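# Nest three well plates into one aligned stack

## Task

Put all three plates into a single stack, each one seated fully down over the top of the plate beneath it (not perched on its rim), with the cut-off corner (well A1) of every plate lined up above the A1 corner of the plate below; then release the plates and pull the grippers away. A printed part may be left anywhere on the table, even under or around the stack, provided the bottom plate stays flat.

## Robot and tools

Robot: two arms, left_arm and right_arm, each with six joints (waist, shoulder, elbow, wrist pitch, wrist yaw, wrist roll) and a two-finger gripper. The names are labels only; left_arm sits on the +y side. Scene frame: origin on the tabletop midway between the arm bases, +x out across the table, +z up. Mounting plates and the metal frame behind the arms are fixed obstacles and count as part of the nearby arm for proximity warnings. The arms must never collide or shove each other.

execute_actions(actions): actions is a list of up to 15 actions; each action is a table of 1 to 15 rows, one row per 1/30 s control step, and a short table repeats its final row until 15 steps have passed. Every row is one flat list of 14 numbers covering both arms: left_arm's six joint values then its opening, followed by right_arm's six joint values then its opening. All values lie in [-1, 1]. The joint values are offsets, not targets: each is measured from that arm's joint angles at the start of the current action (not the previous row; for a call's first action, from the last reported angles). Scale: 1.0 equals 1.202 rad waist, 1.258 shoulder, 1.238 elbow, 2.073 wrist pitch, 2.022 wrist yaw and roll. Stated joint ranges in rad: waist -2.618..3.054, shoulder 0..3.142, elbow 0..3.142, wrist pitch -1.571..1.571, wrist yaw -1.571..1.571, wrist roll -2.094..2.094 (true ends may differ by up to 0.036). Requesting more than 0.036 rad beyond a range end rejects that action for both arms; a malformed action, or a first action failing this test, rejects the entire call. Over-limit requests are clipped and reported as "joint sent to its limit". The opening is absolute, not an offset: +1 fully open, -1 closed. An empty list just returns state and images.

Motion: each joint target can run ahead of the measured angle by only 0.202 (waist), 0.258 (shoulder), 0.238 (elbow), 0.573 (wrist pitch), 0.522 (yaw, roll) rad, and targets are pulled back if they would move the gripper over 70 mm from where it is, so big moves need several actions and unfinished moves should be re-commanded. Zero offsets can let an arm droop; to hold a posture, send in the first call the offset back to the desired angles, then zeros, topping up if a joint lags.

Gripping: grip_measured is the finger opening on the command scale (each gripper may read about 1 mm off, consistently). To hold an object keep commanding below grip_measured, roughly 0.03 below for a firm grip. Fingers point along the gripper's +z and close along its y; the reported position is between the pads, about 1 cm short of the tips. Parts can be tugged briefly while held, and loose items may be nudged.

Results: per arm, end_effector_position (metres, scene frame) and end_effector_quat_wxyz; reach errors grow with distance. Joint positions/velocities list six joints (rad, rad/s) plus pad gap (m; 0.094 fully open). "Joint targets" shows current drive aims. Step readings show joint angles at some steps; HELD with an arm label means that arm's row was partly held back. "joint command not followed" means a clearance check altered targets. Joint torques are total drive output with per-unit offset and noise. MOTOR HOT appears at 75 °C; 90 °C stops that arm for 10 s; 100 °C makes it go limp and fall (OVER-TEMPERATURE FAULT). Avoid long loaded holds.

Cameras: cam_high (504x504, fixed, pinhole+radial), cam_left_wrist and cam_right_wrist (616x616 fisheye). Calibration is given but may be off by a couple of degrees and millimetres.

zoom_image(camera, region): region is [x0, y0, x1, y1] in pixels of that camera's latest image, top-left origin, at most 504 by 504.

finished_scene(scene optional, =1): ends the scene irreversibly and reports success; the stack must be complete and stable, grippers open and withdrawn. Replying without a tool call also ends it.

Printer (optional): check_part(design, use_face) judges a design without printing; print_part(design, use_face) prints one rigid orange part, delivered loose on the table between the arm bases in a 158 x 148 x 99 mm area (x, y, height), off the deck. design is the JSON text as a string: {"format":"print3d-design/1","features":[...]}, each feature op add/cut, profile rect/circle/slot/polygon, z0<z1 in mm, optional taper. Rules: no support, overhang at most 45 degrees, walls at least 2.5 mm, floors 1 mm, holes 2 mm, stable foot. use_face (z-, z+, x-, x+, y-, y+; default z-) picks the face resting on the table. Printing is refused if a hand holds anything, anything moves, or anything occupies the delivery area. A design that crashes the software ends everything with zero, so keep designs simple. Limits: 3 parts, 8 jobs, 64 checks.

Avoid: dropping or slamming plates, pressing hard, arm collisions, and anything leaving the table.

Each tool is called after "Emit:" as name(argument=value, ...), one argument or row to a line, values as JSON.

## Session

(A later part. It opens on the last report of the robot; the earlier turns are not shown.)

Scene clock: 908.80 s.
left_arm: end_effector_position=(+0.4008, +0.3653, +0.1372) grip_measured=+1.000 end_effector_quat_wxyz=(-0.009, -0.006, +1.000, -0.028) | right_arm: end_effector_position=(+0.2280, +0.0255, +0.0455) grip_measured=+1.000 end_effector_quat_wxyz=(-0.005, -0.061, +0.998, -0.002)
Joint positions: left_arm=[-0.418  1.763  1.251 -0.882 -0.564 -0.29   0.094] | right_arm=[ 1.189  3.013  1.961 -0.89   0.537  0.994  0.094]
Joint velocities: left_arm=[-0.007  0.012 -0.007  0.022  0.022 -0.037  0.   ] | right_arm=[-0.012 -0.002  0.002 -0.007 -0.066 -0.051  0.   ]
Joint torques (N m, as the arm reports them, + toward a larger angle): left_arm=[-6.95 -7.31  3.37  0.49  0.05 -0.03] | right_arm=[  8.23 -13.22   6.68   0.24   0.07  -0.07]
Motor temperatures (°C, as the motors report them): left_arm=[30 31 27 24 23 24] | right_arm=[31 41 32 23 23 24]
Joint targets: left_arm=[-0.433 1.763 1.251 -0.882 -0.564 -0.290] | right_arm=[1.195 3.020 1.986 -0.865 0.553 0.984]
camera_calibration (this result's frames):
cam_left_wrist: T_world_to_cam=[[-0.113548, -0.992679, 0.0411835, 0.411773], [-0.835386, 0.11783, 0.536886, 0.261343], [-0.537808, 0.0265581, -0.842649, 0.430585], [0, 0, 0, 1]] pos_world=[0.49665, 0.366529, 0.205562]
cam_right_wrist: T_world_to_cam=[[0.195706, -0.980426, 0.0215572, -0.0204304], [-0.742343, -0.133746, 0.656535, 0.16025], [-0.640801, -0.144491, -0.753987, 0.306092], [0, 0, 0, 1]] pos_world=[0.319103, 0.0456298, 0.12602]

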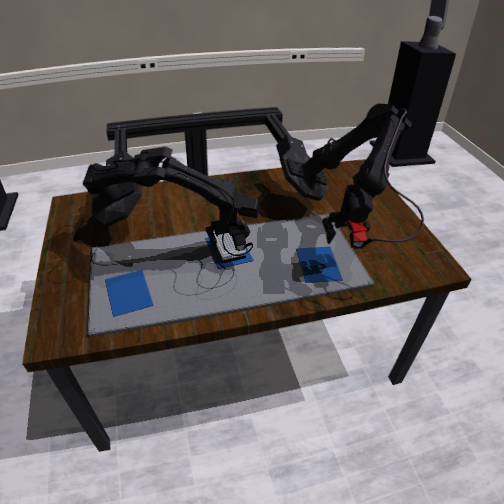

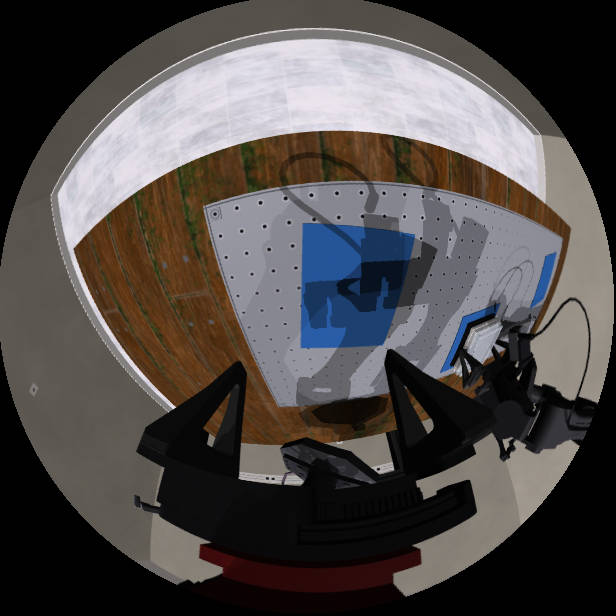

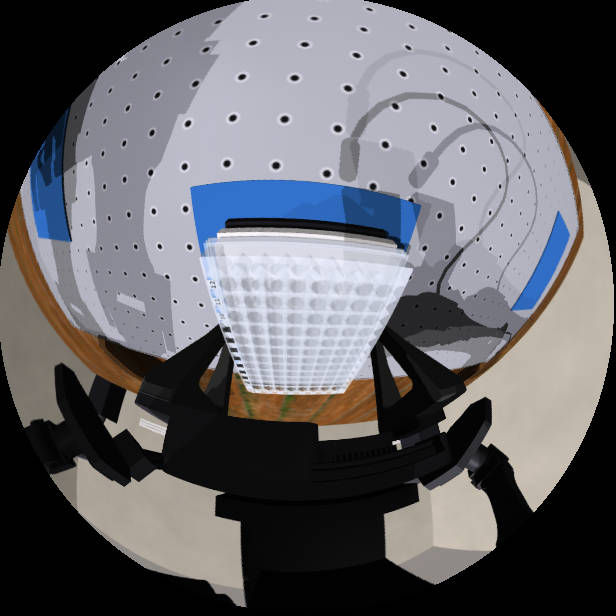

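Emit:
execute_actions(
  actions=[
    [[-0.013,0,0,0,0,0,1,0.003,0.004,0.02,0.0145,0.008,-0.008,1]],
    [[-0.013,0,0,0,0,0,1,0.003,0.004,0.02,0.005,0.003,0,0.92],[-0.013,0,0,0,0,0,1,0.003,0.004,0.02,0.005,0.003,0,0.88],[-0.013,0,0,0,0,0,1,0.003,0.004,0.02,0.005,0.003,0,0.85],[-0.013,0,0,0,0,0,1,0.003,0.004,0.02,0.005,0.003,0,0.83],[-0.013,0,0,0,0,0,1,0.003,0.004,0.02,0.005,0.003,0,0.81],[-0.013,0,0,0,0,0,1,0.003,0.004,0.02,0.005,0.003,0,0.79],[-0.013,0,0,0,0,0,1,0.003,0.004,0.02,0.005,0.003,0,0.78]],
    [[-0.013,0,0,0,0,0,1,0.003,0.004,0.02,0.005,0.003,0,1]],
  ],
)

Emit:
zoom_image(
  camera="cam_right_wrist",
  region=[190, 200, 430, 290],
)

Scene clock: 924.80 s.
left_arm: end_effector_position=(+0.4008, +0.3653, +0.1372) grip_measured=+1.000 end_effector_quat_wxyz=(-0.009, -0.006, +1.000, -0.028) | right_arm: end_effector_position=(+0.2295, +0.0280, +0.0455) grip_measured=+1.000 end_effector_quat_wxyz=(-0.002, -0.063, +0.998, +0.003)
Joint positions: left_arm=[-0.418  1.763  1.251 -0.882 -0.564 -0.29   0.094] | right_arm=[ 1.189  3.013  1.961 -0.877  0.539  0.984  0.094]
Joint velocities: left_arm=[-0.002 -0.007  0.007  0.037  0.007 -0.051  0.   ] | right_arm=[ 0.007 -0.012 -0.007 -0.007  0.037 -0.022  0.   ]
Joint torques (N m, as the arm reports them, + toward a larger angle): left_arm=[-6.93 -7.28  3.39  0.49  0.05 -0.03] | right_arm=[  8.01 -13.39   6.65   0.19   0.05  -0.01]
Motor temperatures (°C, as the motors report them): left_arm=[30 31 27 24 23 24] | right_arm=[31 41 32 23 23 24]
Joint targets: left_arm=[-0.433 1.763 1.251 -0.882 -0.564 -0.290] | right_arm=[1.192 3.018 1.986 -0.866 0.545 0.984]
Step readings (joint positions; steps 1 to 15: 1st action; 16 to 30: 2nd action; 31 to 45: 3rd action):
0: left_arm=[-0.418 1.763 1.251 -0.882 -0.564 -0.290] | right_arm=[1.189 3.013 1.961 -0.883 0.539 0.991]
1: left_arm=[-0.418 1.763 1.251 -0.882 -0.564 -0.290] | right_arm=[1.189 3.013 1.961 -0.883 0.539 0.989]
2: left_arm=[-0.418 1.763 1.251 -0.882 -0.564 -0.290] | right_arm=[1.189 3.013 1.961 -0.882 0.539 0.988]
4: left_arm=[-0.418 1.763 1.251 -0.882 -0.564 -0.290] | right_arm=[1.189 3.013 1.961 -0.880 0.539 0.987]
8: left_arm=[-0.418 1.763 1.251 -0.882 -0.564 -0.290] | right_arm=[1.189 3.013 1.961 -0.878 0.539 0.985]
15: left_arm=[-0.418 1.763 1.251 -0.882 -0.564 -0.290] | right_arm=[1.189 3.013 1.961 -0.878 0.539 0.984]
16: left_arm=[-0.418 1.763 1.251 -0.882 -0.564 -0.290] | right_arm=[1.189 3.013 1.961 -0.878 0.539 0.984]
17: left_arm=[-0.418 1.763 1.251 -0.882 -0.564 -0.290] | right_arm=[1.189 3.013 1.961 -0.878 0.539 0.984]
19: left_arm=[-0.418 1.763 1.251 -0.882 -0.564 -0.290] | right_arm=[1.189 3.013 1.961 -0.877 0.539 0.984]
23: left_arm=[-0.418 1.763 1.251 -0.882 -0.564 -0.290] | right_arm=[1.189 3.013 1.961 -0.877 0.539 0.984]
30: left_arm=[-0.418 1.763 1.251 -0.882 -0.564 -0.290] | right_arm=[1.189 3.013 1.961 -0.877 0.539 0.984]
31: left_arm=[-0.418 1.763 1.251 -0.882 -0.564 -0.290] | right_arm=[1.189 3.013 1.961 -0.877 0.539 0.984]
32: left_arm=[-0.418 1.763 1.251 -0.882 -0.564 -0.290] | right_arm=[1.189 3.013 1.961 -0.877 0.539 0.984]
34: left_arm=[-0.418 1.763 1.251 -0.882 -0.564 -0.290] | right_arm=[1.189 3.013 1.961 -0.877 0.539 0.984]
38: left_arm=[-0.418 1.763 1.251 -0.882 -0.564 -0.290] | right_arm=[1.189 3.013 1.961 -0.877 0.539 0.984]
45: Joint positions above
camera_calibration (this result's frames):
cam_left_wrist: T_world_to_cam=[[-0.113548, -0.992679, 0.0411835, 0.411773], [-0.835386, 0.11783, 0.536886, 0.261343], [-0.537808, 0.0265581, -0.842649, 0.430585], [0, 0, 0, 1]] pos_world=[0.49665, 0.366529, 0.205562]
cam_right_wrist: T_world_to_cam=[[0.198359, -0.980034, 0.0136472, -0.0185571], [-0.746068, -0.141945, 0.650564, 0.163075], [-0.635638, -0.139227, -0.759328, 0.30633], [0, 0, 0, 1]] pos_world=[0.320061, 0.0476105, 0.126767]

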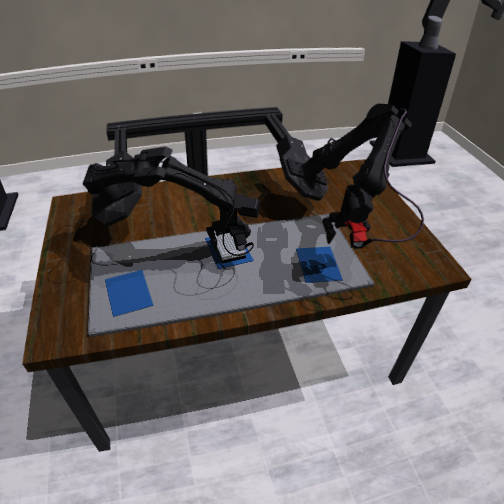

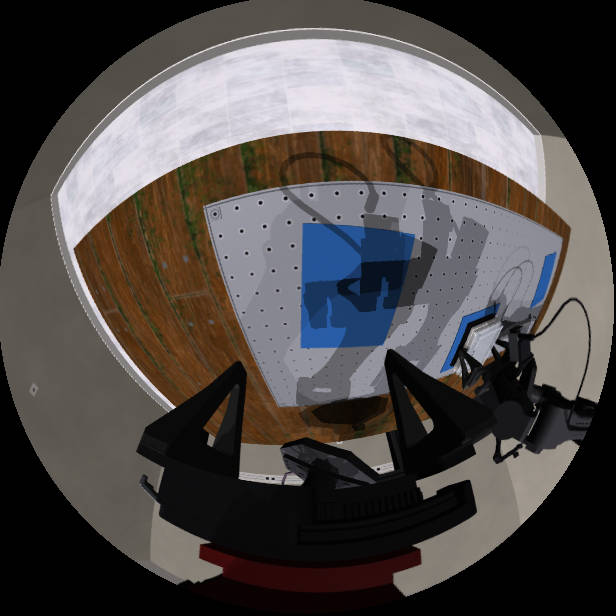

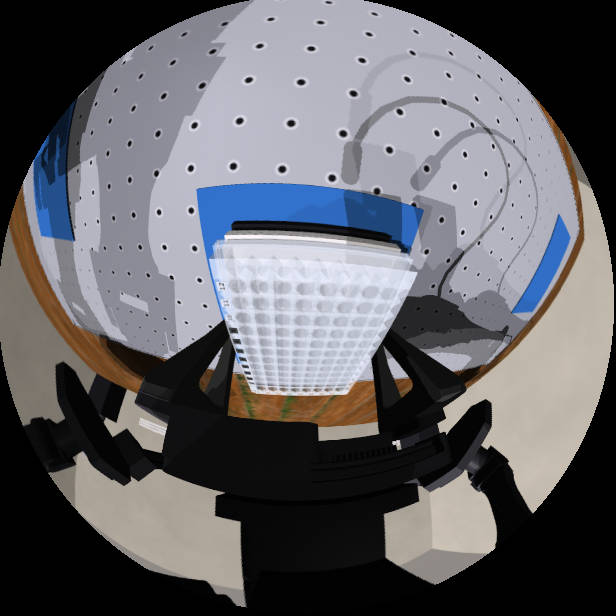

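Region (190, 200, 430, 290) of cam_right_wrist's 616x616 image, scaled by 2.100, with more detail than that image has; it fills the top 189 rows of this view, and the rest is white.

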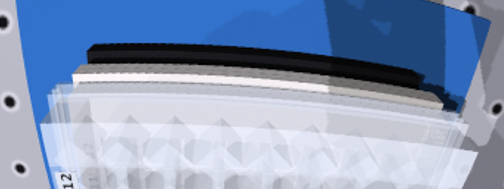

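Looks dropped at front. Lift back up and inspect.

Emit:
execute_actions(
  actions=[
    [[-0.013,0,0,0,0,0,1,0.03,-0.03,0.02,-0.03,-0.01,0.01,1],[-0.013,0,0,0,0,0,1,0.04,-0.04,0.02,-0.04,-0.01,0.015,1],[-0.013,0,0,0,0,0,1,0.05,-0.05,0.02,-0.05,-0.01,0.02,1],[-0.013,0,0,0,0,0,1,0.06,-0.06,0.02,-0.055,-0.01,0.02,1]],
    [[-0.013,0,0,0,0,0,1,-0.03,-0.15,-0.06,-0.03,0,0,1]],
    [[-0.013,0,0,0,0,0,1,-0.1,-0.2,-0.12,0,0.02,0,1]],
  ],
)

Emit:
zoom_image(
  camera="cam_left_wrist",
  region=[430, 290, 530, 390],
)

Emit:
zoom_image(
  camera="cam_high",
  region=[195, 215, 265, 275],
)

Scene clock: 937.30 s.
left_arm: end_effector_position=(+0.4008, +0.3653, +0.1372) grip_measured=+1.000 end_effector_quat_wxyz=(-0.009, -0.006, +1.000, -0.028) | right_arm: end_effector_position=(+0.3383, -0.0705, +0.1774) grip_measured=+1.000 end_effector_quat_wxyz=(+0.022, +0.059, +0.996, +0.058)
Joint positions: left_arm=[-0.418  1.763  1.251 -0.882 -0.564 -0.29   0.094] | right_arm=[ 1.068  2.472  1.761 -1.004  0.556  1.016  0.094]
Joint velocities: left_arm=[ 0.002 -0.002  0.012  0.007 -0.037  0.066  0.   ] | right_arm=[ 0.1    0.076  0.007  0.007 -0.007 -0.022  0.   ]
Joint torques (N m, as the arm reports them, + toward a larger angle): left_arm=[-6.93 -7.31  3.37  0.49  0.05 -0.03] | right_arm=[  9.54 -10.99   4.34   0.22   0.04   0.  ]
Motor temperatures (°C, as the motors report them): left_arm=[30 30 27 24 23 24] | right_arm=[31 42 32 23 23 24]
Joint targets: left_arm=[-0.433 1.763 1.251 -0.882 -0.564 -0.290] | right_arm=[1.090 2.484 1.743 -1.008 0.560 1.016]
Step readings (joint positions; steps 1 to 15: 1st action; 16 to 30: 2nd action; 31 to 45: 3rd action):
0: left_arm=[-0.418 1.763 1.251 -0.882 -0.564 -0.290] | right_arm=[1.189 3.013 1.961 -0.877 0.539 0.984]
1: left_arm=[-0.418 1.763 1.251 -0.882 -0.564 -0.290] | right_arm=[1.190 3.011 1.961 -0.880 0.537 0.986]
2: left_arm=[-0.418 1.763 1.251 -0.882 -0.564 -0.290] | right_arm=[1.192 3.006 1.961 -0.891 0.534 0.990]
4: left_arm=[-0.418 1.763 1.251 -0.882 -0.564 -0.290] | right_arm=[1.205 2.990 1.961 -0.919 0.529 1.000]
8: left_arm=[-0.418 1.763 1.251 -0.882 -0.564 -0.290] | right_arm=[1.243 2.946 1.961 -0.949 0.526 1.010]
15: left_arm=[-0.418 1.763 1.251 -0.882 -0.564 -0.290] | right_arm=[1.256 2.935 1.961 -0.964 0.523 1.016]
16: left_arm=[-0.418 1.763 1.251 -0.882 -0.564 -0.290] | right_arm=[1.253 2.916 1.946 -0.959 0.519 1.016]
17: left_arm=[-0.418 1.763 1.251 -0.882 -0.564 -0.290] | right_arm=[1.250 2.884 1.915 -0.969 0.515 1.016]
19: left_arm=[-0.418 1.763 1.251 -0.882 -0.564 -0.290] | right_arm=[1.236 2.816 1.891 -1.004 0.513 1.016]
23: left_arm=[-0.418 1.763 1.251 -0.882 -0.564 -0.290] | right_arm=[1.213 2.726 1.891 -1.007 0.518 1.016]
30: left_arm=[-0.418 1.763 1.251 -0.882 -0.564 -0.290] | right_arm=[1.211 2.735 1.891 -1.008 0.520 1.016]
31: left_arm=[-0.418 1.763 1.251 -0.882 -0.564 -0.290] | right_arm=[1.205 2.718 1.870 -0.993 0.518 1.016]
32: left_arm=[-0.418 1.763 1.251 -0.882 -0.564 -0.290] | right_arm=[1.196 2.683 1.828 -0.988 0.517 1.016]
34: left_arm=[-0.418 1.763 1.251 -0.882 -0.564 -0.290] | right_arm=[1.157 2.597 1.771 -1.002 0.518 1.016]
38: left_arm=[-0.418 1.763 1.251 -0.882 -0.564 -0.290] | right_arm=[1.072 2.472 1.761 -1.004 0.544 1.016]
45: Joint positions above
camera_calibration (this result's frames):
cam_left_wrist: T_world_to_cam=[[-0.113548, -0.992679, 0.0411835, 0.411773], [-0.835386, 0.11783, 0.536886, 0.261343], [-0.537808, 0.0265581, -0.842649, 0.430585], [0, 0, 0, 1]] pos_world=[0.49665, 0.366529, 0.205562]
cam_right_wrist: T_world_to_cam=[[-0.0416087, -0.994498, -0.0961331, -0.0388133], [-0.791327, -0.0259389, 0.610843, 0.174988], [-0.609976, 0.101489, -0.785894, 0.474975], [0, 0, 0, 1]] pos_world=[0.426581, -0.0822655, 0.262659]

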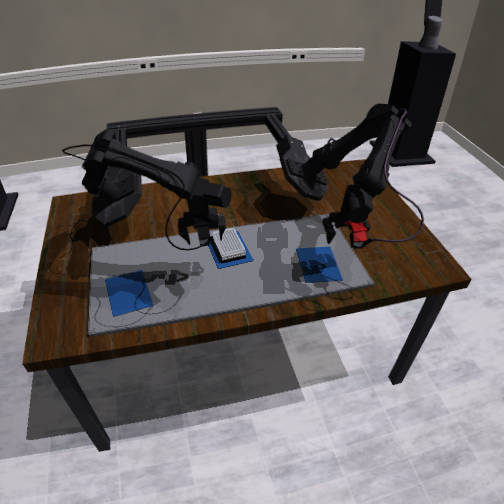

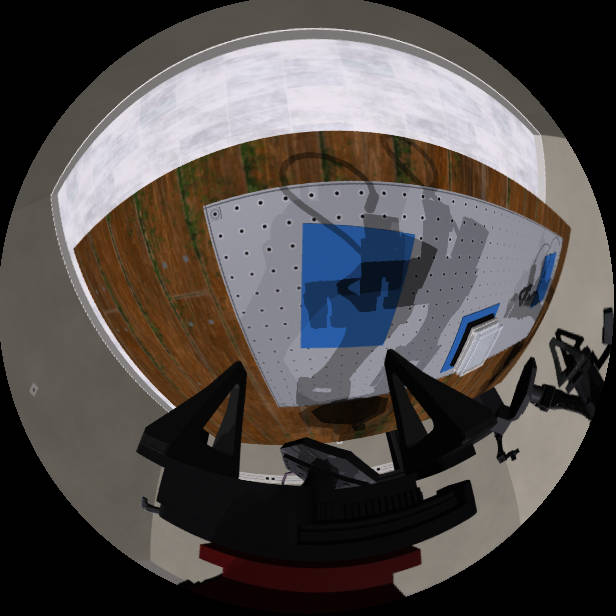

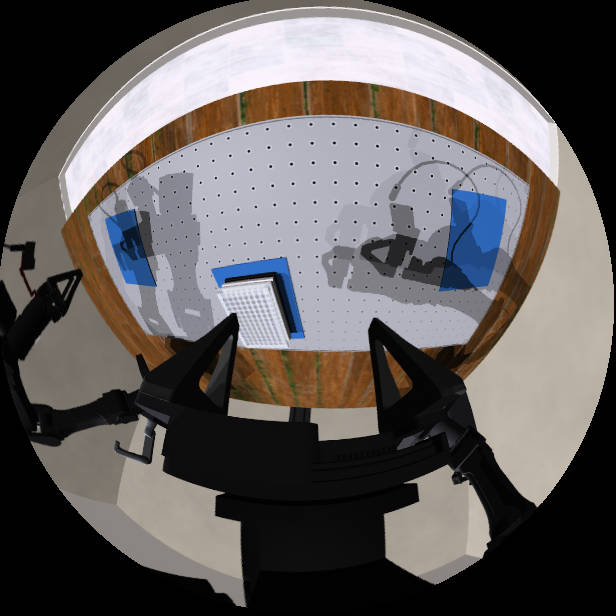

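Region (430, 290, 530, 390) of cam_left_wrist's 616x616 image, scaled by 5.040, with more detail than that image has.

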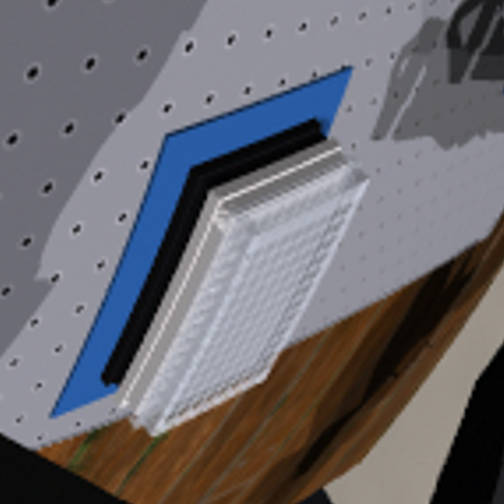

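Region (195, 215, 265, 275) of cam_high's 504x504 image, scaled by 7.200, with more detail than that image has; it fills the top 432 rows of this view, and the rest is white.

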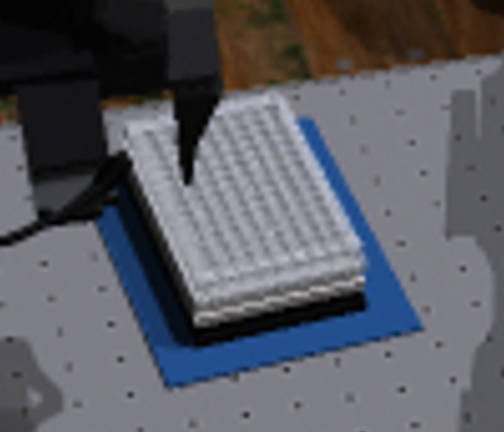

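Emit:
zoom_image(
  camera="cam_left_wrist",
  region=[445, 320, 490, 380],
)

Emit:
zoom_image(
  camera="cam_right_wrist",
  region=[240, 265, 320, 355],
)

Region (445, 320, 490, 380) of cam_left_wrist's 616x616 image, scaled by 8.400, with more detail than that image has; it fills the left 378 columns of this view, and the rest is white.

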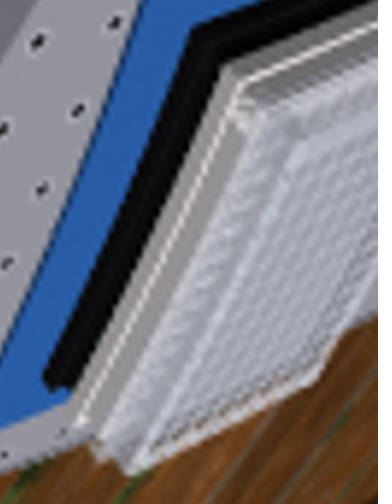

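Region (240, 265, 320, 355) of cam_right_wrist's 616x616 image, scaled by 5.600, with more detail than that image has.

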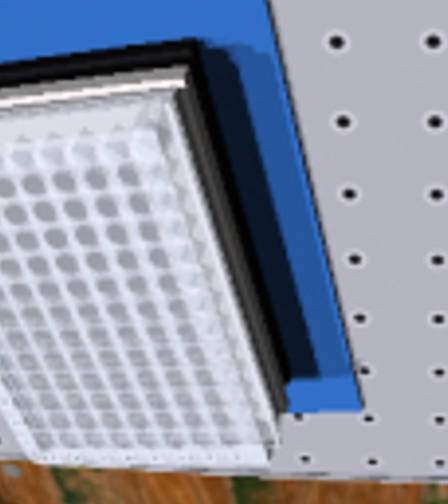

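Emit:
execute_actions(
  actions=[
    [[-0.013,0,0,0,0,0,1,0.04,0.05,0.04,0.03,-0.015,0,1],[-0.013,0,0,0,0,0,1,0.06,0.09,0.07,0.03,-0.015,0,1],[-0.013,0,0,0,0,0,1,0.08,0.13,0.1,0.03,-0.015,0,1],[-0.013,0,0,0,0,0,1,0.1,0.17,0.13,0.03,-0.015,0,1],[-0.013,0,0,0,0,0,1,0.115,0.21,0.15,0.03,-0.015,0,1],[-0.013,0,0,0,0,0,1,0.13,0.25,0.17,0.03,-0.015,0,1],[-0.013,0,0,0,0,0,1,0.14,0.28,0.183,0.03,-0.015,0,1],[-0.013,0,0,0,0,0,1,0.145,0.31,0.183,0.03,-0.015,0,1],[-0.013,0,0,0,0,0,1,0.145,0.33,0.183,0.03,-0.015,0,1],[-0.013,0,0,0,0,0,1,0.145,0.35,0.183,0.03,-0.015,0,1],[-0.013,0,0,0,0,0,1,0.145,0.36,0.183,0.03,-0.015,0,1],[-0.013,0,0,0,0,0,1,0.145,0.37,0.183,0.03,-0.015,0,1]],
  ],
)

Scene clock: 967.53 s.
left_arm: end_effector_position=(+0.4008, +0.3653, +0.1372) grip_measured=+1.000 end_effector_quat_wxyz=(-0.009, -0.006, +1.000, -0.028) | right_arm: end_effector_position=(+0.2184, +0.0369, +0.0793) grip_measured=+1.000 end_effector_quat_wxyz=(+0.006, -0.076, +0.997, +0.014)
Joint positions: left_arm=[-0.418  1.763  1.251 -0.882 -0.564 -0.29   0.094] | right_arm=[ 1.257  2.97   1.97  -0.935  0.518  1.016  0.094]
Joint velocities: left_arm=[-0.007 -0.012  0.002 -0.022 -0.022 -0.007  0.   ] | right_arm=[-0.115  0.291  0.002 -0.081 -0.066 -0.11   0.   ]
Joint torques (N m, as the arm reports them, + toward a larger angle): left_arm=[-6.95 -7.31  3.37  0.49  0.05 -0.04] | right_arm=[  6.82 -19.     6.66   0.19   0.13   0.  ]
Motor temperatures (°C, as the motors report them): left_arm=[30 30 27 24 23 24] | right_arm=[32 39 31 23 23 24]
Joint targets: left_arm=[-0.433 1.763 1.251 -0.882 -0.564 -0.290] | right_arm=[1.242 2.938 1.988 -0.942 0.526 1.016]
Step readings (joint positions):
0: left_arm=[-0.418 1.763 1.251 -0.882 -0.564 -0.290] | right_arm=[1.074 2.476 1.761 -1.004 0.556 1.016]
1: left_arm=[-0.418 1.763 1.251 -0.882 -0.564 -0.290] | right_arm=[1.075 2.481 1.765 -1.004 0.554 1.016]
2: left_arm=[-0.418 1.763 1.251 -0.882 -0.564 -0.290] | right_arm=[1.079 2.496 1.781 -1.002 0.552 1.016]
4: left_arm=[-0.418 1.763 1.251 -0.882 -0.564 -0.290] | right_arm=[1.099 2.562 1.848 -0.992 0.551 1.016]
8: left_arm=[-0.418 1.763 1.251 -0.882 -0.564 -0.290] | right_arm=[1.179 2.738 1.953 -0.948 0.547 1.016]
15: Joint positions above
camera_calibration (this result's frames):
cam_left_wrist: T_world_to_cam=[[-0.113548, -0.992679, 0.0411835, 0.411773], [-0.835386, 0.11783, 0.536886, 0.261343], [-0.537808, 0.0265581, -0.842649, 0.430585], [0, 0, 0, 1]] pos_world=[0.49665, 0.366529, 0.205562]
cam_right_wrist: T_world_to_cam=[[0.223648, -0.974653, -0.00571456, -0.0122475], [-0.750886, -0.176034, 0.636539, 0.137458], [-0.621411, -0.13807, -0.771223, 0.323975], [0, 0, 0, 1]] pos_world=[0.307276, 0.0569913, 0.16229]

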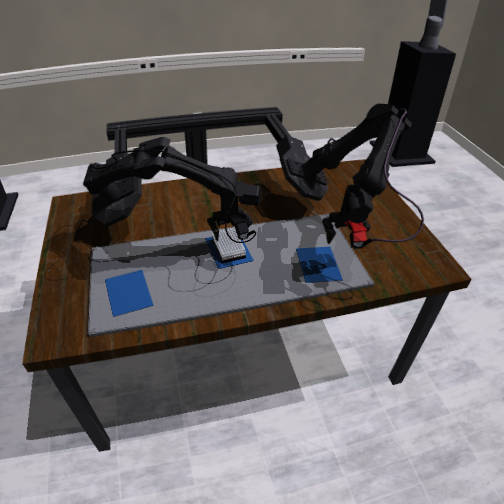

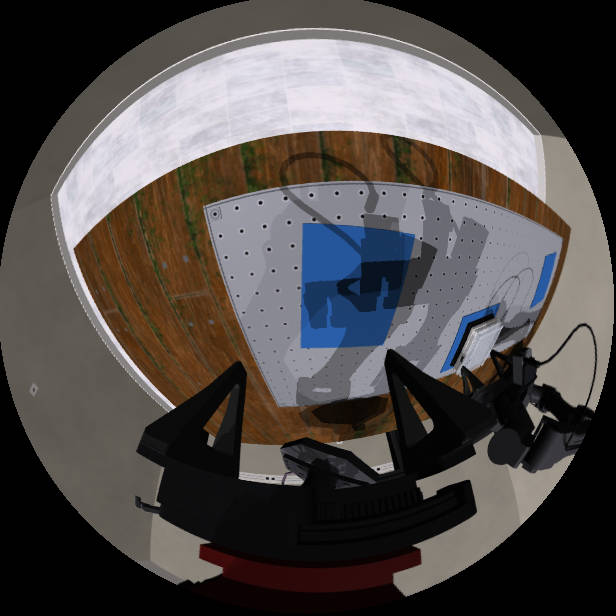

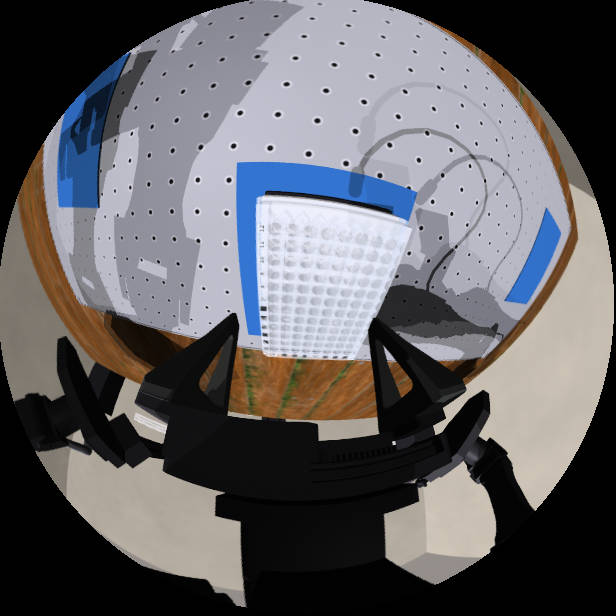

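Emit:
execute_actions(
  actions=[],
)

Scene clock: 968.97 s.
left_arm: end_effector_position=(+0.4008, +0.3653, +0.1372) grip_measured=+1.000 end_effector_quat_wxyz=(-0.009, -0.006, +1.000, -0.028) | right_arm: end_effector_position=(+0.2295, +0.0347, +0.0864) grip_measured=+1.000 end_effector_quat_wxyz=(+0.005, -0.064, +0.998, +0.021)
Joint positions: left_arm=[-0.418  1.763  1.251 -0.882 -0.564 -0.29   0.094] | right_arm=[ 1.24   2.943  1.97  -0.939  0.516  1.016  0.094]
Joint velocities: left_arm=[-0.002  0.007 -0.007  0.007  0.051 -0.022  0.   ] | right_arm=[ 0.012 -0.002  0.002 -0.022  0.022 -0.037  0.   ]
Joint torques (N m, as the arm reports them, + toward a larger angle): left_arm=[-6.93 -7.3   3.39  0.49  0.04 -0.03] | right_arm=[  7.78 -14.46   6.6    0.14   0.1    0.  ]
Motor temperatures (°C, as the motors report them): left_arm=[30 30 27 24 23 24] | right_arm=[32 40 31 23 23 24]
Joint targets: left_arm=[-0.433 1.763 1.251 -0.882 -0.564 -0.290] | right_arm=[1.242 2.938 1.988 -0.942 0.526 1.016]
camera_calibration (this result's frames):
cam_left_wrist: T_world_to_cam=[[-0.113548, -0.992679, 0.0411835, 0.411773], [-0.835386, 0.11783, 0.536886, 0.261343], [-0.537808, 0.0265581, -0.842649, 0.430585], [0, 0, 0, 1]] pos_world=[0.49665, 0.366529, 0.205562]
cam_right_wrist: T_world_to_cam=[[0.199874, -0.979613, -0.0202357, -0.00996087], [-0.753161, -0.166815, 0.636334, 0.141074], [-0.626736, -0.111946, -0.771148, 0.336364], [0, 0, 0, 1]] pos_world=[0.319053, 0.05143, 0.169415]

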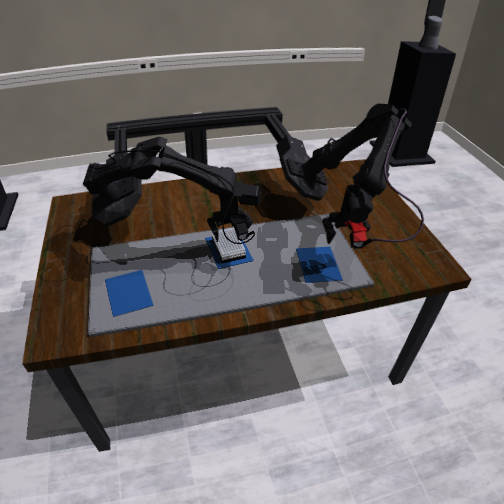

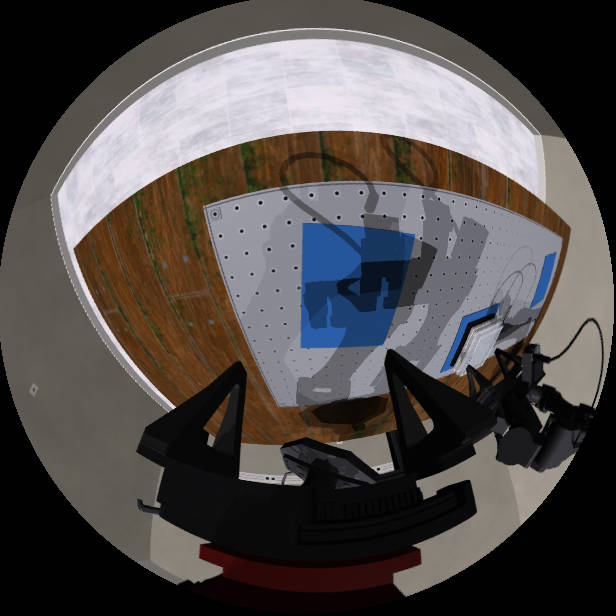

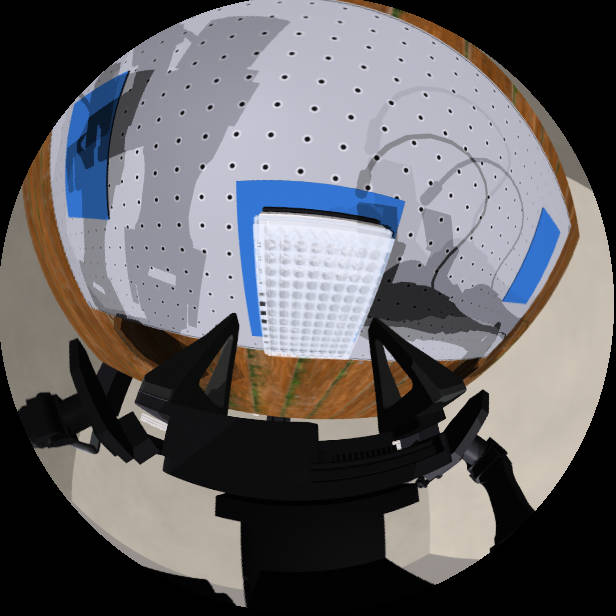

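Emit:
execute_actions(
  actions=[
    [[-0.013,0,0,0,0,0,1,-0.016,0.01,0.015,-0.004,0.017,-0.005,1],[-0.013,0,0,0,0,0,1,-0.016,0.015,0.015,-0.004,0.017,-0.005,1],[-0.013,0,0,0,0,0,1,-0.016,0.02,0.015,-0.004,0.017,-0.005,1],[-0.013,0,0,0,0,0,1,-0.016,0.025,0.015,-0.004,0.017,-0.005,1],[-0.013,0,0,0,0,0,1,-0.016,0.03,0.015,-0.004,0.017,-0.005,1],[-0.013,0,0,0,0,0,1,-0.016,0.035,0.015,-0.004,0.017,-0.005,1],[-0.013,0,0,0,0,0,1,-0.016,0.04,0.015,-0.004,0.017,-0.005,1]],
  ],
)

Scene clock: 978.00 s.
left_arm: end_effector_position=(+0.4008, +0.3653, +0.1372) grip_measured=+1.000 end_effector_quat_wxyz=(-0.009, -0.006, +1.000, -0.028) | right_arm: end_effector_position=(+0.2253, +0.0256, +0.0631) grip_measured=+1.000 end_effector_quat_wxyz=(-0.002, -0.068, +0.998, -0.004)
Joint positions: left_arm=[-0.418  1.763  1.251 -0.882 -0.564 -0.29   0.094] | right_arm=[ 1.217  2.989  1.97  -0.939  0.534  1.012  0.094]
Joint velocities: left_arm=[-0.002  0.002 -0.007 -0.051 -0.081  0.066  0.   ] | right_arm=[-0.012  0.002  0.007  0.022  0.037 -0.081  0.   ]
Joint torques (N m, as the arm reports them, + toward a larger angle): left_arm=[-6.94 -7.31  3.39  0.49  0.05 -0.03] | right_arm=[  8.08 -13.55   6.32  -0.02   0.08  -0.07]
Motor temperatures (°C, as the motors report them): left_arm=[30 30 27 24 23 24] | right_arm=[32 41 31 23 23 24]
Joint targets: left_arm=[-0.433 1.763 1.251 -0.882 -0.564 -0.290] | right_arm=[1.221 2.993 1.988 -0.947 0.550 1.006]
Step readings (joint positions):
0: left_arm=[-0.418 1.763 1.251 -0.882 -0.564 -0.290] | right_arm=[1.240 2.943 1.970 -0.939 0.516 1.016]
1: left_arm=[-0.418 1.763 1.251 -0.882 -0.564 -0.290] | right_arm=[1.239 2.943 1.970 -0.939 0.518 1.016]
2: left_arm=[-0.418 1.763 1.251 -0.882 -0.564 -0.290] | right_arm=[1.237 2.943 1.970 -0.939 0.521 1.015]
4: left_arm=[-0.418 1.763 1.251 -0.882 -0.564 -0.290] | right_arm=[1.231 2.945 1.970 -0.939 0.526 1.014]
8: left_arm=[-0.418 1.763 1.251 -0.882 -0.564 -0.290] | right_arm=[1.219 2.966 1.970 -0.939 0.534 1.013]
15: Joint positions above
camera_calibration (this result's frames):
cam_left_wrist: T_world_to_cam=[[-0.113548, -0.992679, 0.0411835, 0.411773], [-0.835386, 0.11783, 0.536886, 0.261343], [-0.537808, 0.0265581, -0.842649, 0.430585], [0, 0, 0, 1]] pos_world=[0.49665, 0.366529, 0.205562]
cam_right_wrist: T_world_to_cam=[[0.20808, -0.977748, 0.0266577, -0.0233035], [-0.744766, -0.140712, 0.652322, 0.147703], [-0.634056, -0.155589, -0.757473, 0.316588], [0, 0, 0, 1]] pos_world=[0.315588, 0.0472563, 0.144078]

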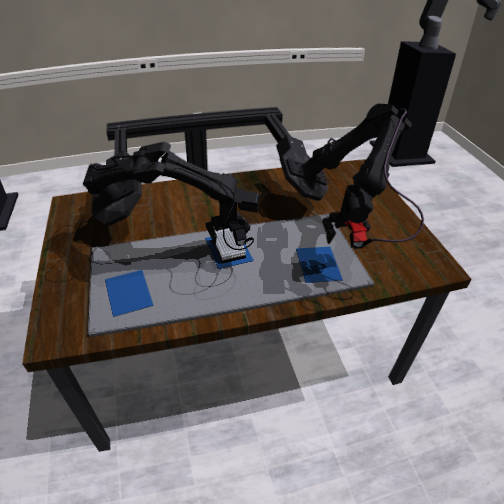

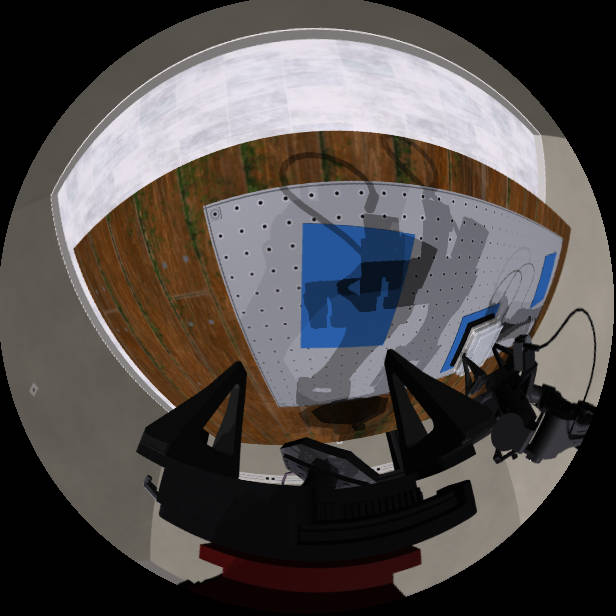

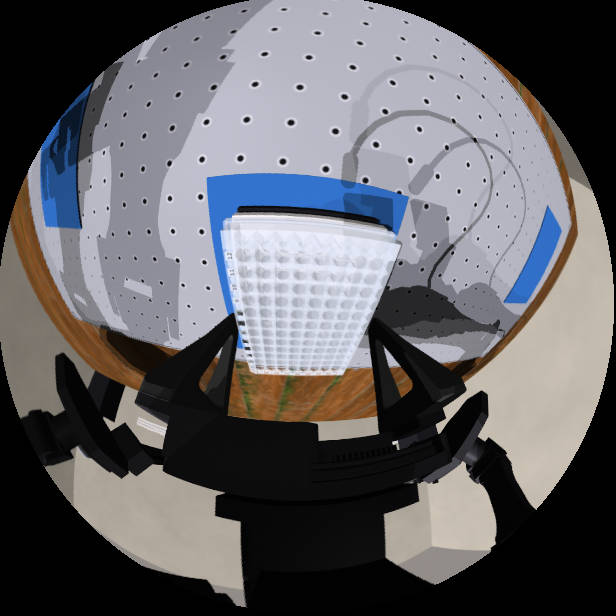

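Emit:
execute_actions(
  actions=[
    [[-0.013,0,0,0,0,0,1,0.002,0.003,0.015,0.013,0,0,1]],
    [[-0.013,0,0,0,0,0,1,0.002,0.003,0.015,0,0,0,0.9],[-0.013,0,0,0,0,0,1,0.002,0.003,0.015,0,0,0,0.86],[-0.013,0,0,0,0,0,1,0.002,0.003,0.015,0,0,0,0.83],[-0.013,0,0,0,0,0,1,0.002,0.003,0.015,0,0,0,0.81],[-0.013,0,0,0,0,0,1,0.002,0.003,0.015,0,0,0,0.79]],
  ],
)

Emit:
zoom_image(
  camera="cam_right_wrist",
  region=[215, 195, 285, 245],
)

Scene clock: 987.77 s.
left_arm: end_effector_position=(+0.4008, +0.3653, +0.1372) grip_measured=+1.000 end_effector_quat_wxyz=(-0.009, -0.006, +1.000, -0.028) | right_arm: end_effector_position=(+0.2263, +0.0273, +0.0631) grip_measured=+0.799 end_effector_quat_wxyz=(+0.000, -0.065, +0.998, -0.001)
Joint positions: left_arm=[-0.418  1.763  1.251 -0.882 -0.564 -0.29   0.094] | right_arm=[ 1.217  2.989  1.97  -0.93   0.536  1.012  0.084]
Joint velocities: left_arm=[-0.002 -0.012 -0.002  0.051  0.037 -0.007  0.   ] | right_arm=[-0.002 -0.017 -0.002  0.037 -0.022  0.007 -0.001]
Joint torques (N m, as the arm reports them, + toward a larger angle): left_arm=[-6.95 -7.31  3.37  0.49  0.05 -0.04] | right_arm=[  7.85 -13.58   6.45   0.09  -0.02   0.  ]
Motor temperatures (°C, as the motors report them): left_arm=[30 30 27 24 23 24] | right_arm=[31 42 32 23 23 24]
Joint targets: left_arm=[-0.433 1.763 1.251 -0.882 -0.564 -0.290] | right_arm=[1.220 2.993 1.988 -0.930 0.536 1.012]
Step readings (joint positions; steps 1 to 15: 1st action; 16 to 30: 2nd action):
0: left_arm=[-0.418 1.763 1.251 -0.882 -0.564 -0.290] | right_arm=[1.217 2.989 1.970 -0.939 0.536 1.012]
1: left_arm=[-0.418 1.763 1.251 -0.882 -0.564 -0.290] | right_arm=[1.217 2.989 1.970 -0.938 0.536 1.012]
2: left_arm=[-0.418 1.763 1.251 -0.882 -0.564 -0.290] | right_arm=[1.217 2.989 1.970 -0.937 0.536 1.012]
4: left_arm=[-0.418 1.763 1.251 -0.882 -0.564 -0.290] | right_arm=[1.217 2.989 1.970 -0.934 0.536 1.012]
8: left_arm=[-0.418 1.763 1.251 -0.882 -0.564 -0.290] | right_arm=[1.217 2.989 1.970 -0.932 0.536 1.012]
15: left_arm=[-0.418 1.763 1.251 -0.882 -0.564 -0.290] | right_arm=[1.217 2.989 1.970 -0.930 0.536 1.012]
16: left_arm=[-0.418 1.763 1.251 -0.882 -0.564 -0.290] | right_arm=[1.217 2.989 1.970 -0.930 0.536 1.012]
17: left_arm=[-0.418 1.763 1.251 -0.882 -0.564 -0.290] | right_arm=[1.217 2.989 1.970 -0.930 0.536 1.012]
19: left_arm=[-0.418 1.763 1.251 -0.882 -0.564 -0.290] | right_arm=[1.217 2.989 1.970 -0.930 0.536 1.012]
23: left_arm=[-0.418 1.763 1.251 -0.882 -0.564 -0.290] | right_arm=[1.217 2.989 1.970 -0.930 0.536 1.012]
30: Joint positions above
camera_calibration (this result's frames):
cam_left_wrist: T_world_to_cam=[[-0.113548, -0.992679, 0.0411835, 0.411773], [-0.835386, 0.11783, 0.536886, 0.261343], [-0.537808, 0.0265581, -0.842649, 0.430585], [0, 0, 0, 1]] pos_world=[0.49665, 0.366529, 0.205562]
cam_right_wrist: T_world_to_cam=[[0.203614, -0.97882, 0.0212597, -0.0204637], [-0.748112, -0.141541, 0.648301, 0.149724], [-0.631561, -0.147908, -0.761087, 0.316929], [0, 0, 0, 1]] pos_world=[0.316338, 0.0480381, 0.144579]

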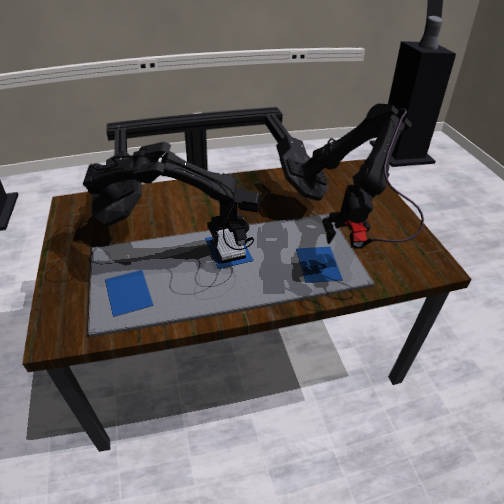

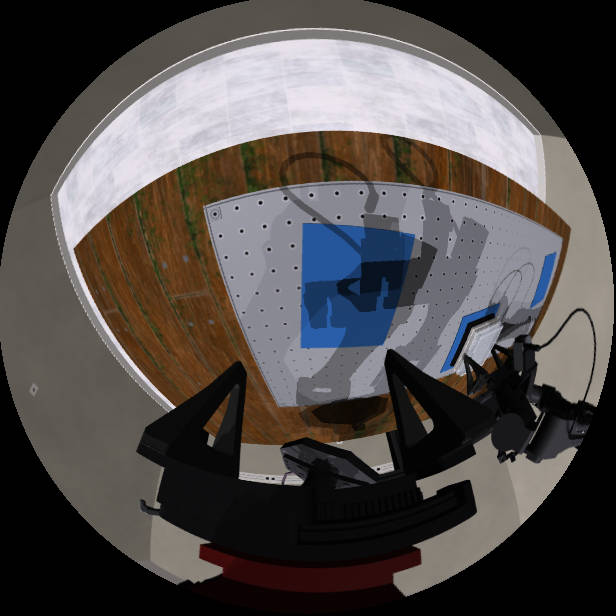

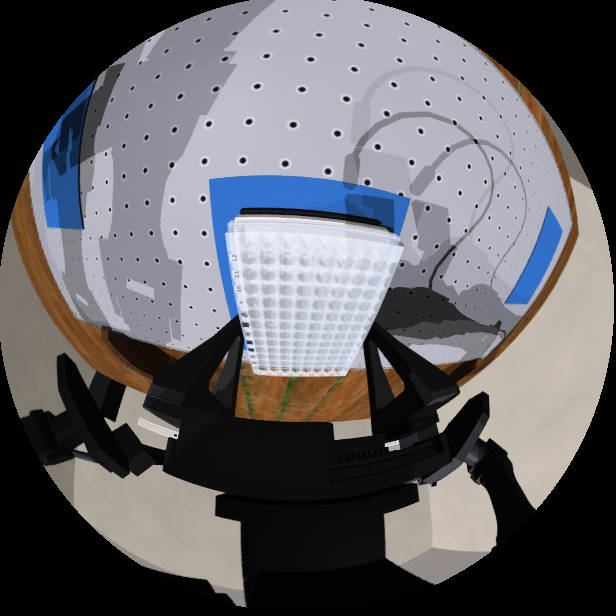

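Region (215, 195, 285, 245) of cam_right_wrist's 616x616 image, scaled by 7.200, with more detail than that image has; it fills the top 360 rows of this view, and the rest is white.

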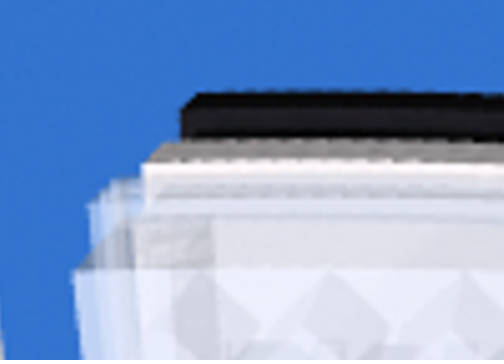

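Emit:
execute_actions(
  actions=[
    [[-0.013,0,0,0,0,0,1,0.002,0.003,0.015,-0.009,-0.0135,0,0.78]],
    [[-0.013,0,0,0,0,0,1,0.002,0.003,0.015,0,0,0,0.9]],
  ],
)

Emit:
zoom_image(
  camera="cam_right_wrist",
  region=[215, 195, 285, 245],
)

Emit:
zoom_image(
  camera="cam_left_wrist",
  region=[445, 320, 490, 380],
)

Scene clock: 996.57 s.
left_arm: end_effector_position=(+0.4008, +0.3653, +0.1372) grip_measured=+1.000 end_effector_quat_wxyz=(-0.009, -0.006, +1.000, -0.028) | right_arm: end_effector_position=(+0.2239, +0.0284, +0.0631) grip_measured=+0.898 end_effector_quat_wxyz=(-0.006, -0.065, +0.998, +0.003)
Joint positions: left_arm=[-0.418  1.763  1.251 -0.882 -0.564 -0.29   0.094] | right_arm=[ 1.217  2.989  1.97  -0.93   0.521  1.012  0.089]
Joint velocities: left_arm=[-0.007  0.012 -0.017  0.022 -0.051  0.022  0.   ] | right_arm=[ 0.007 -0.002  0.012  0.022  0.037 -0.037 -0.   ]
Joint torques (N m, as the arm reports them, + toward a larger angle): left_arm=[-6.92 -7.28  3.37  0.49  0.05 -0.03] | right_arm=[  7.81 -13.61   6.48   0.1   -0.03  -0.01]
Motor temperatures (°C, as the motors report them): left_arm=[30 30 27 24 23 24] | right_arm=[31 42 32 23 23 24]
Joint targets: left_arm=[-0.433 1.763 1.251 -0.882 -0.564 -0.290] | right_arm=[1.220 2.993 1.988 -0.930 0.521 1.012]
Step readings (joint positions; steps 1 to 15: 1st action; 16 to 30: 2nd action):
0: left_arm=[-0.418 1.763 1.251 -0.882 -0.564 -0.290] | right_arm=[1.217 2.989 1.970 -0.930 0.536 1.012]
1: left_arm=[-0.418 1.763 1.251 -0.882 -0.564 -0.290] | right_arm=[1.217 2.989 1.970 -0.930 0.533 1.012]
2: left_arm=[-0.418 1.763 1.251 -0.882 -0.564 -0.290] | right_arm=[1.217 2.989 1.970 -0.930 0.529 1.012]
4: left_arm=[-0.418 1.763 1.251 -0.882 -0.564 -0.290] | right_arm=[1.217 2.989 1.970 -0.930 0.524 1.012]
8: left_arm=[-0.418 1.763 1.251 -0.882 -0.564 -0.290] | right_arm=[1.217 2.989 1.970 -0.930 0.521 1.012]
15: left_arm=[-0.418 1.763 1.251 -0.882 -0.564 -0.290] | right_arm=[1.217 2.989 1.970 -0.930 0.521 1.012]
16: left_arm=[-0.418 1.763 1.251 -0.882 -0.564 -0.290] | right_arm=[1.217 2.989 1.970 -0.930 0.521 1.012]
17: left_arm=[-0.418 1.763 1.251 -0.882 -0.564 -0.290] | right_arm=[1.217 2.989 1.970 -0.930 0.521 1.012]
19: left_arm=[-0.418 1.763 1.251 -0.882 -0.564 -0.290] | right_arm=[1.217 2.989 1.970 -0.930 0.521 1.012]
23: left_arm=[-0.418 1.763 1.251 -0.882 -0.564 -0.290] | right_arm=[1.217 2.989 1.970 -0.930 0.521 1.012]
30: Joint positions above
camera_calibration (this result's frames):
cam_left_wrist: T_world_to_cam=[[-0.113548, -0.992679, 0.0411835, 0.411773], [-0.835386, 0.11783, 0.536886, 0.261343], [-0.537808, 0.0265581, -0.842649, 0.430585], [0, 0, 0, 1]] pos_world=[0.49665, 0.366529, 0.205562]
cam_right_wrist: T_world_to_cam=[[0.203822, -0.978926, 0.0126887, -0.0184399], [-0.739503, -0.145453, 0.65725, 0.145726], [-0.641554, -0.143346, -0.753565, 0.317248], [0, 0, 0, 1]] pos_world=[0.315055, 0.0486212, 0.143523]

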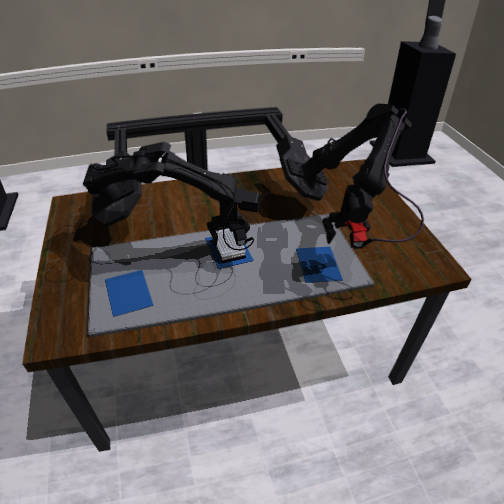

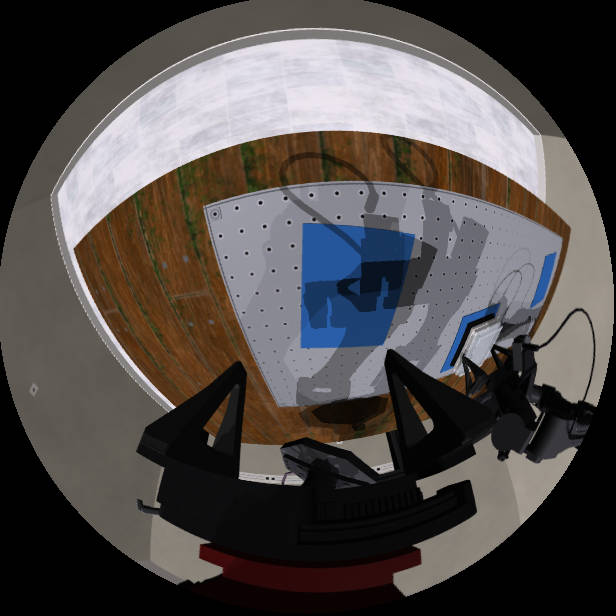

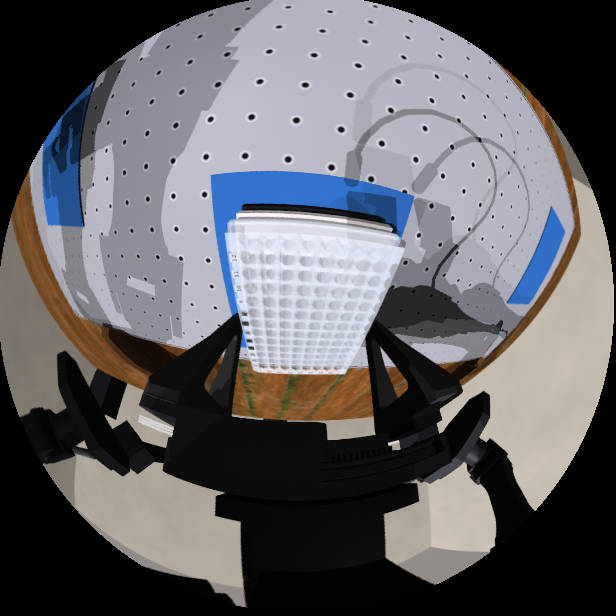

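Region (215, 195, 285, 245) of cam_right_wrist's 616x616 image, scaled by 7.200, with more detail than that image has; it fills the top 360 rows of this view, and the rest is white.

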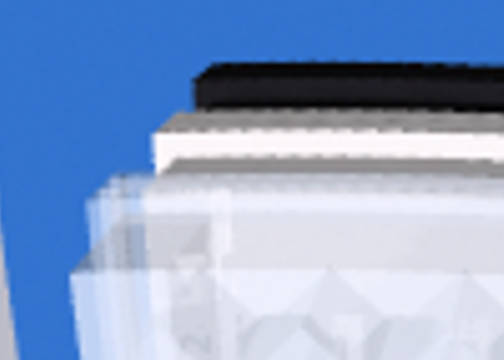

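Region (445, 320, 490, 380) of cam_left_wrist's 616x616 image, scaled by 8.400, with more detail than that image has; it fills the left 378 columns of this view, and the rest is white.

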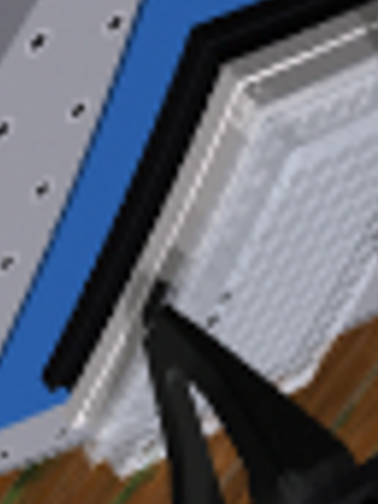

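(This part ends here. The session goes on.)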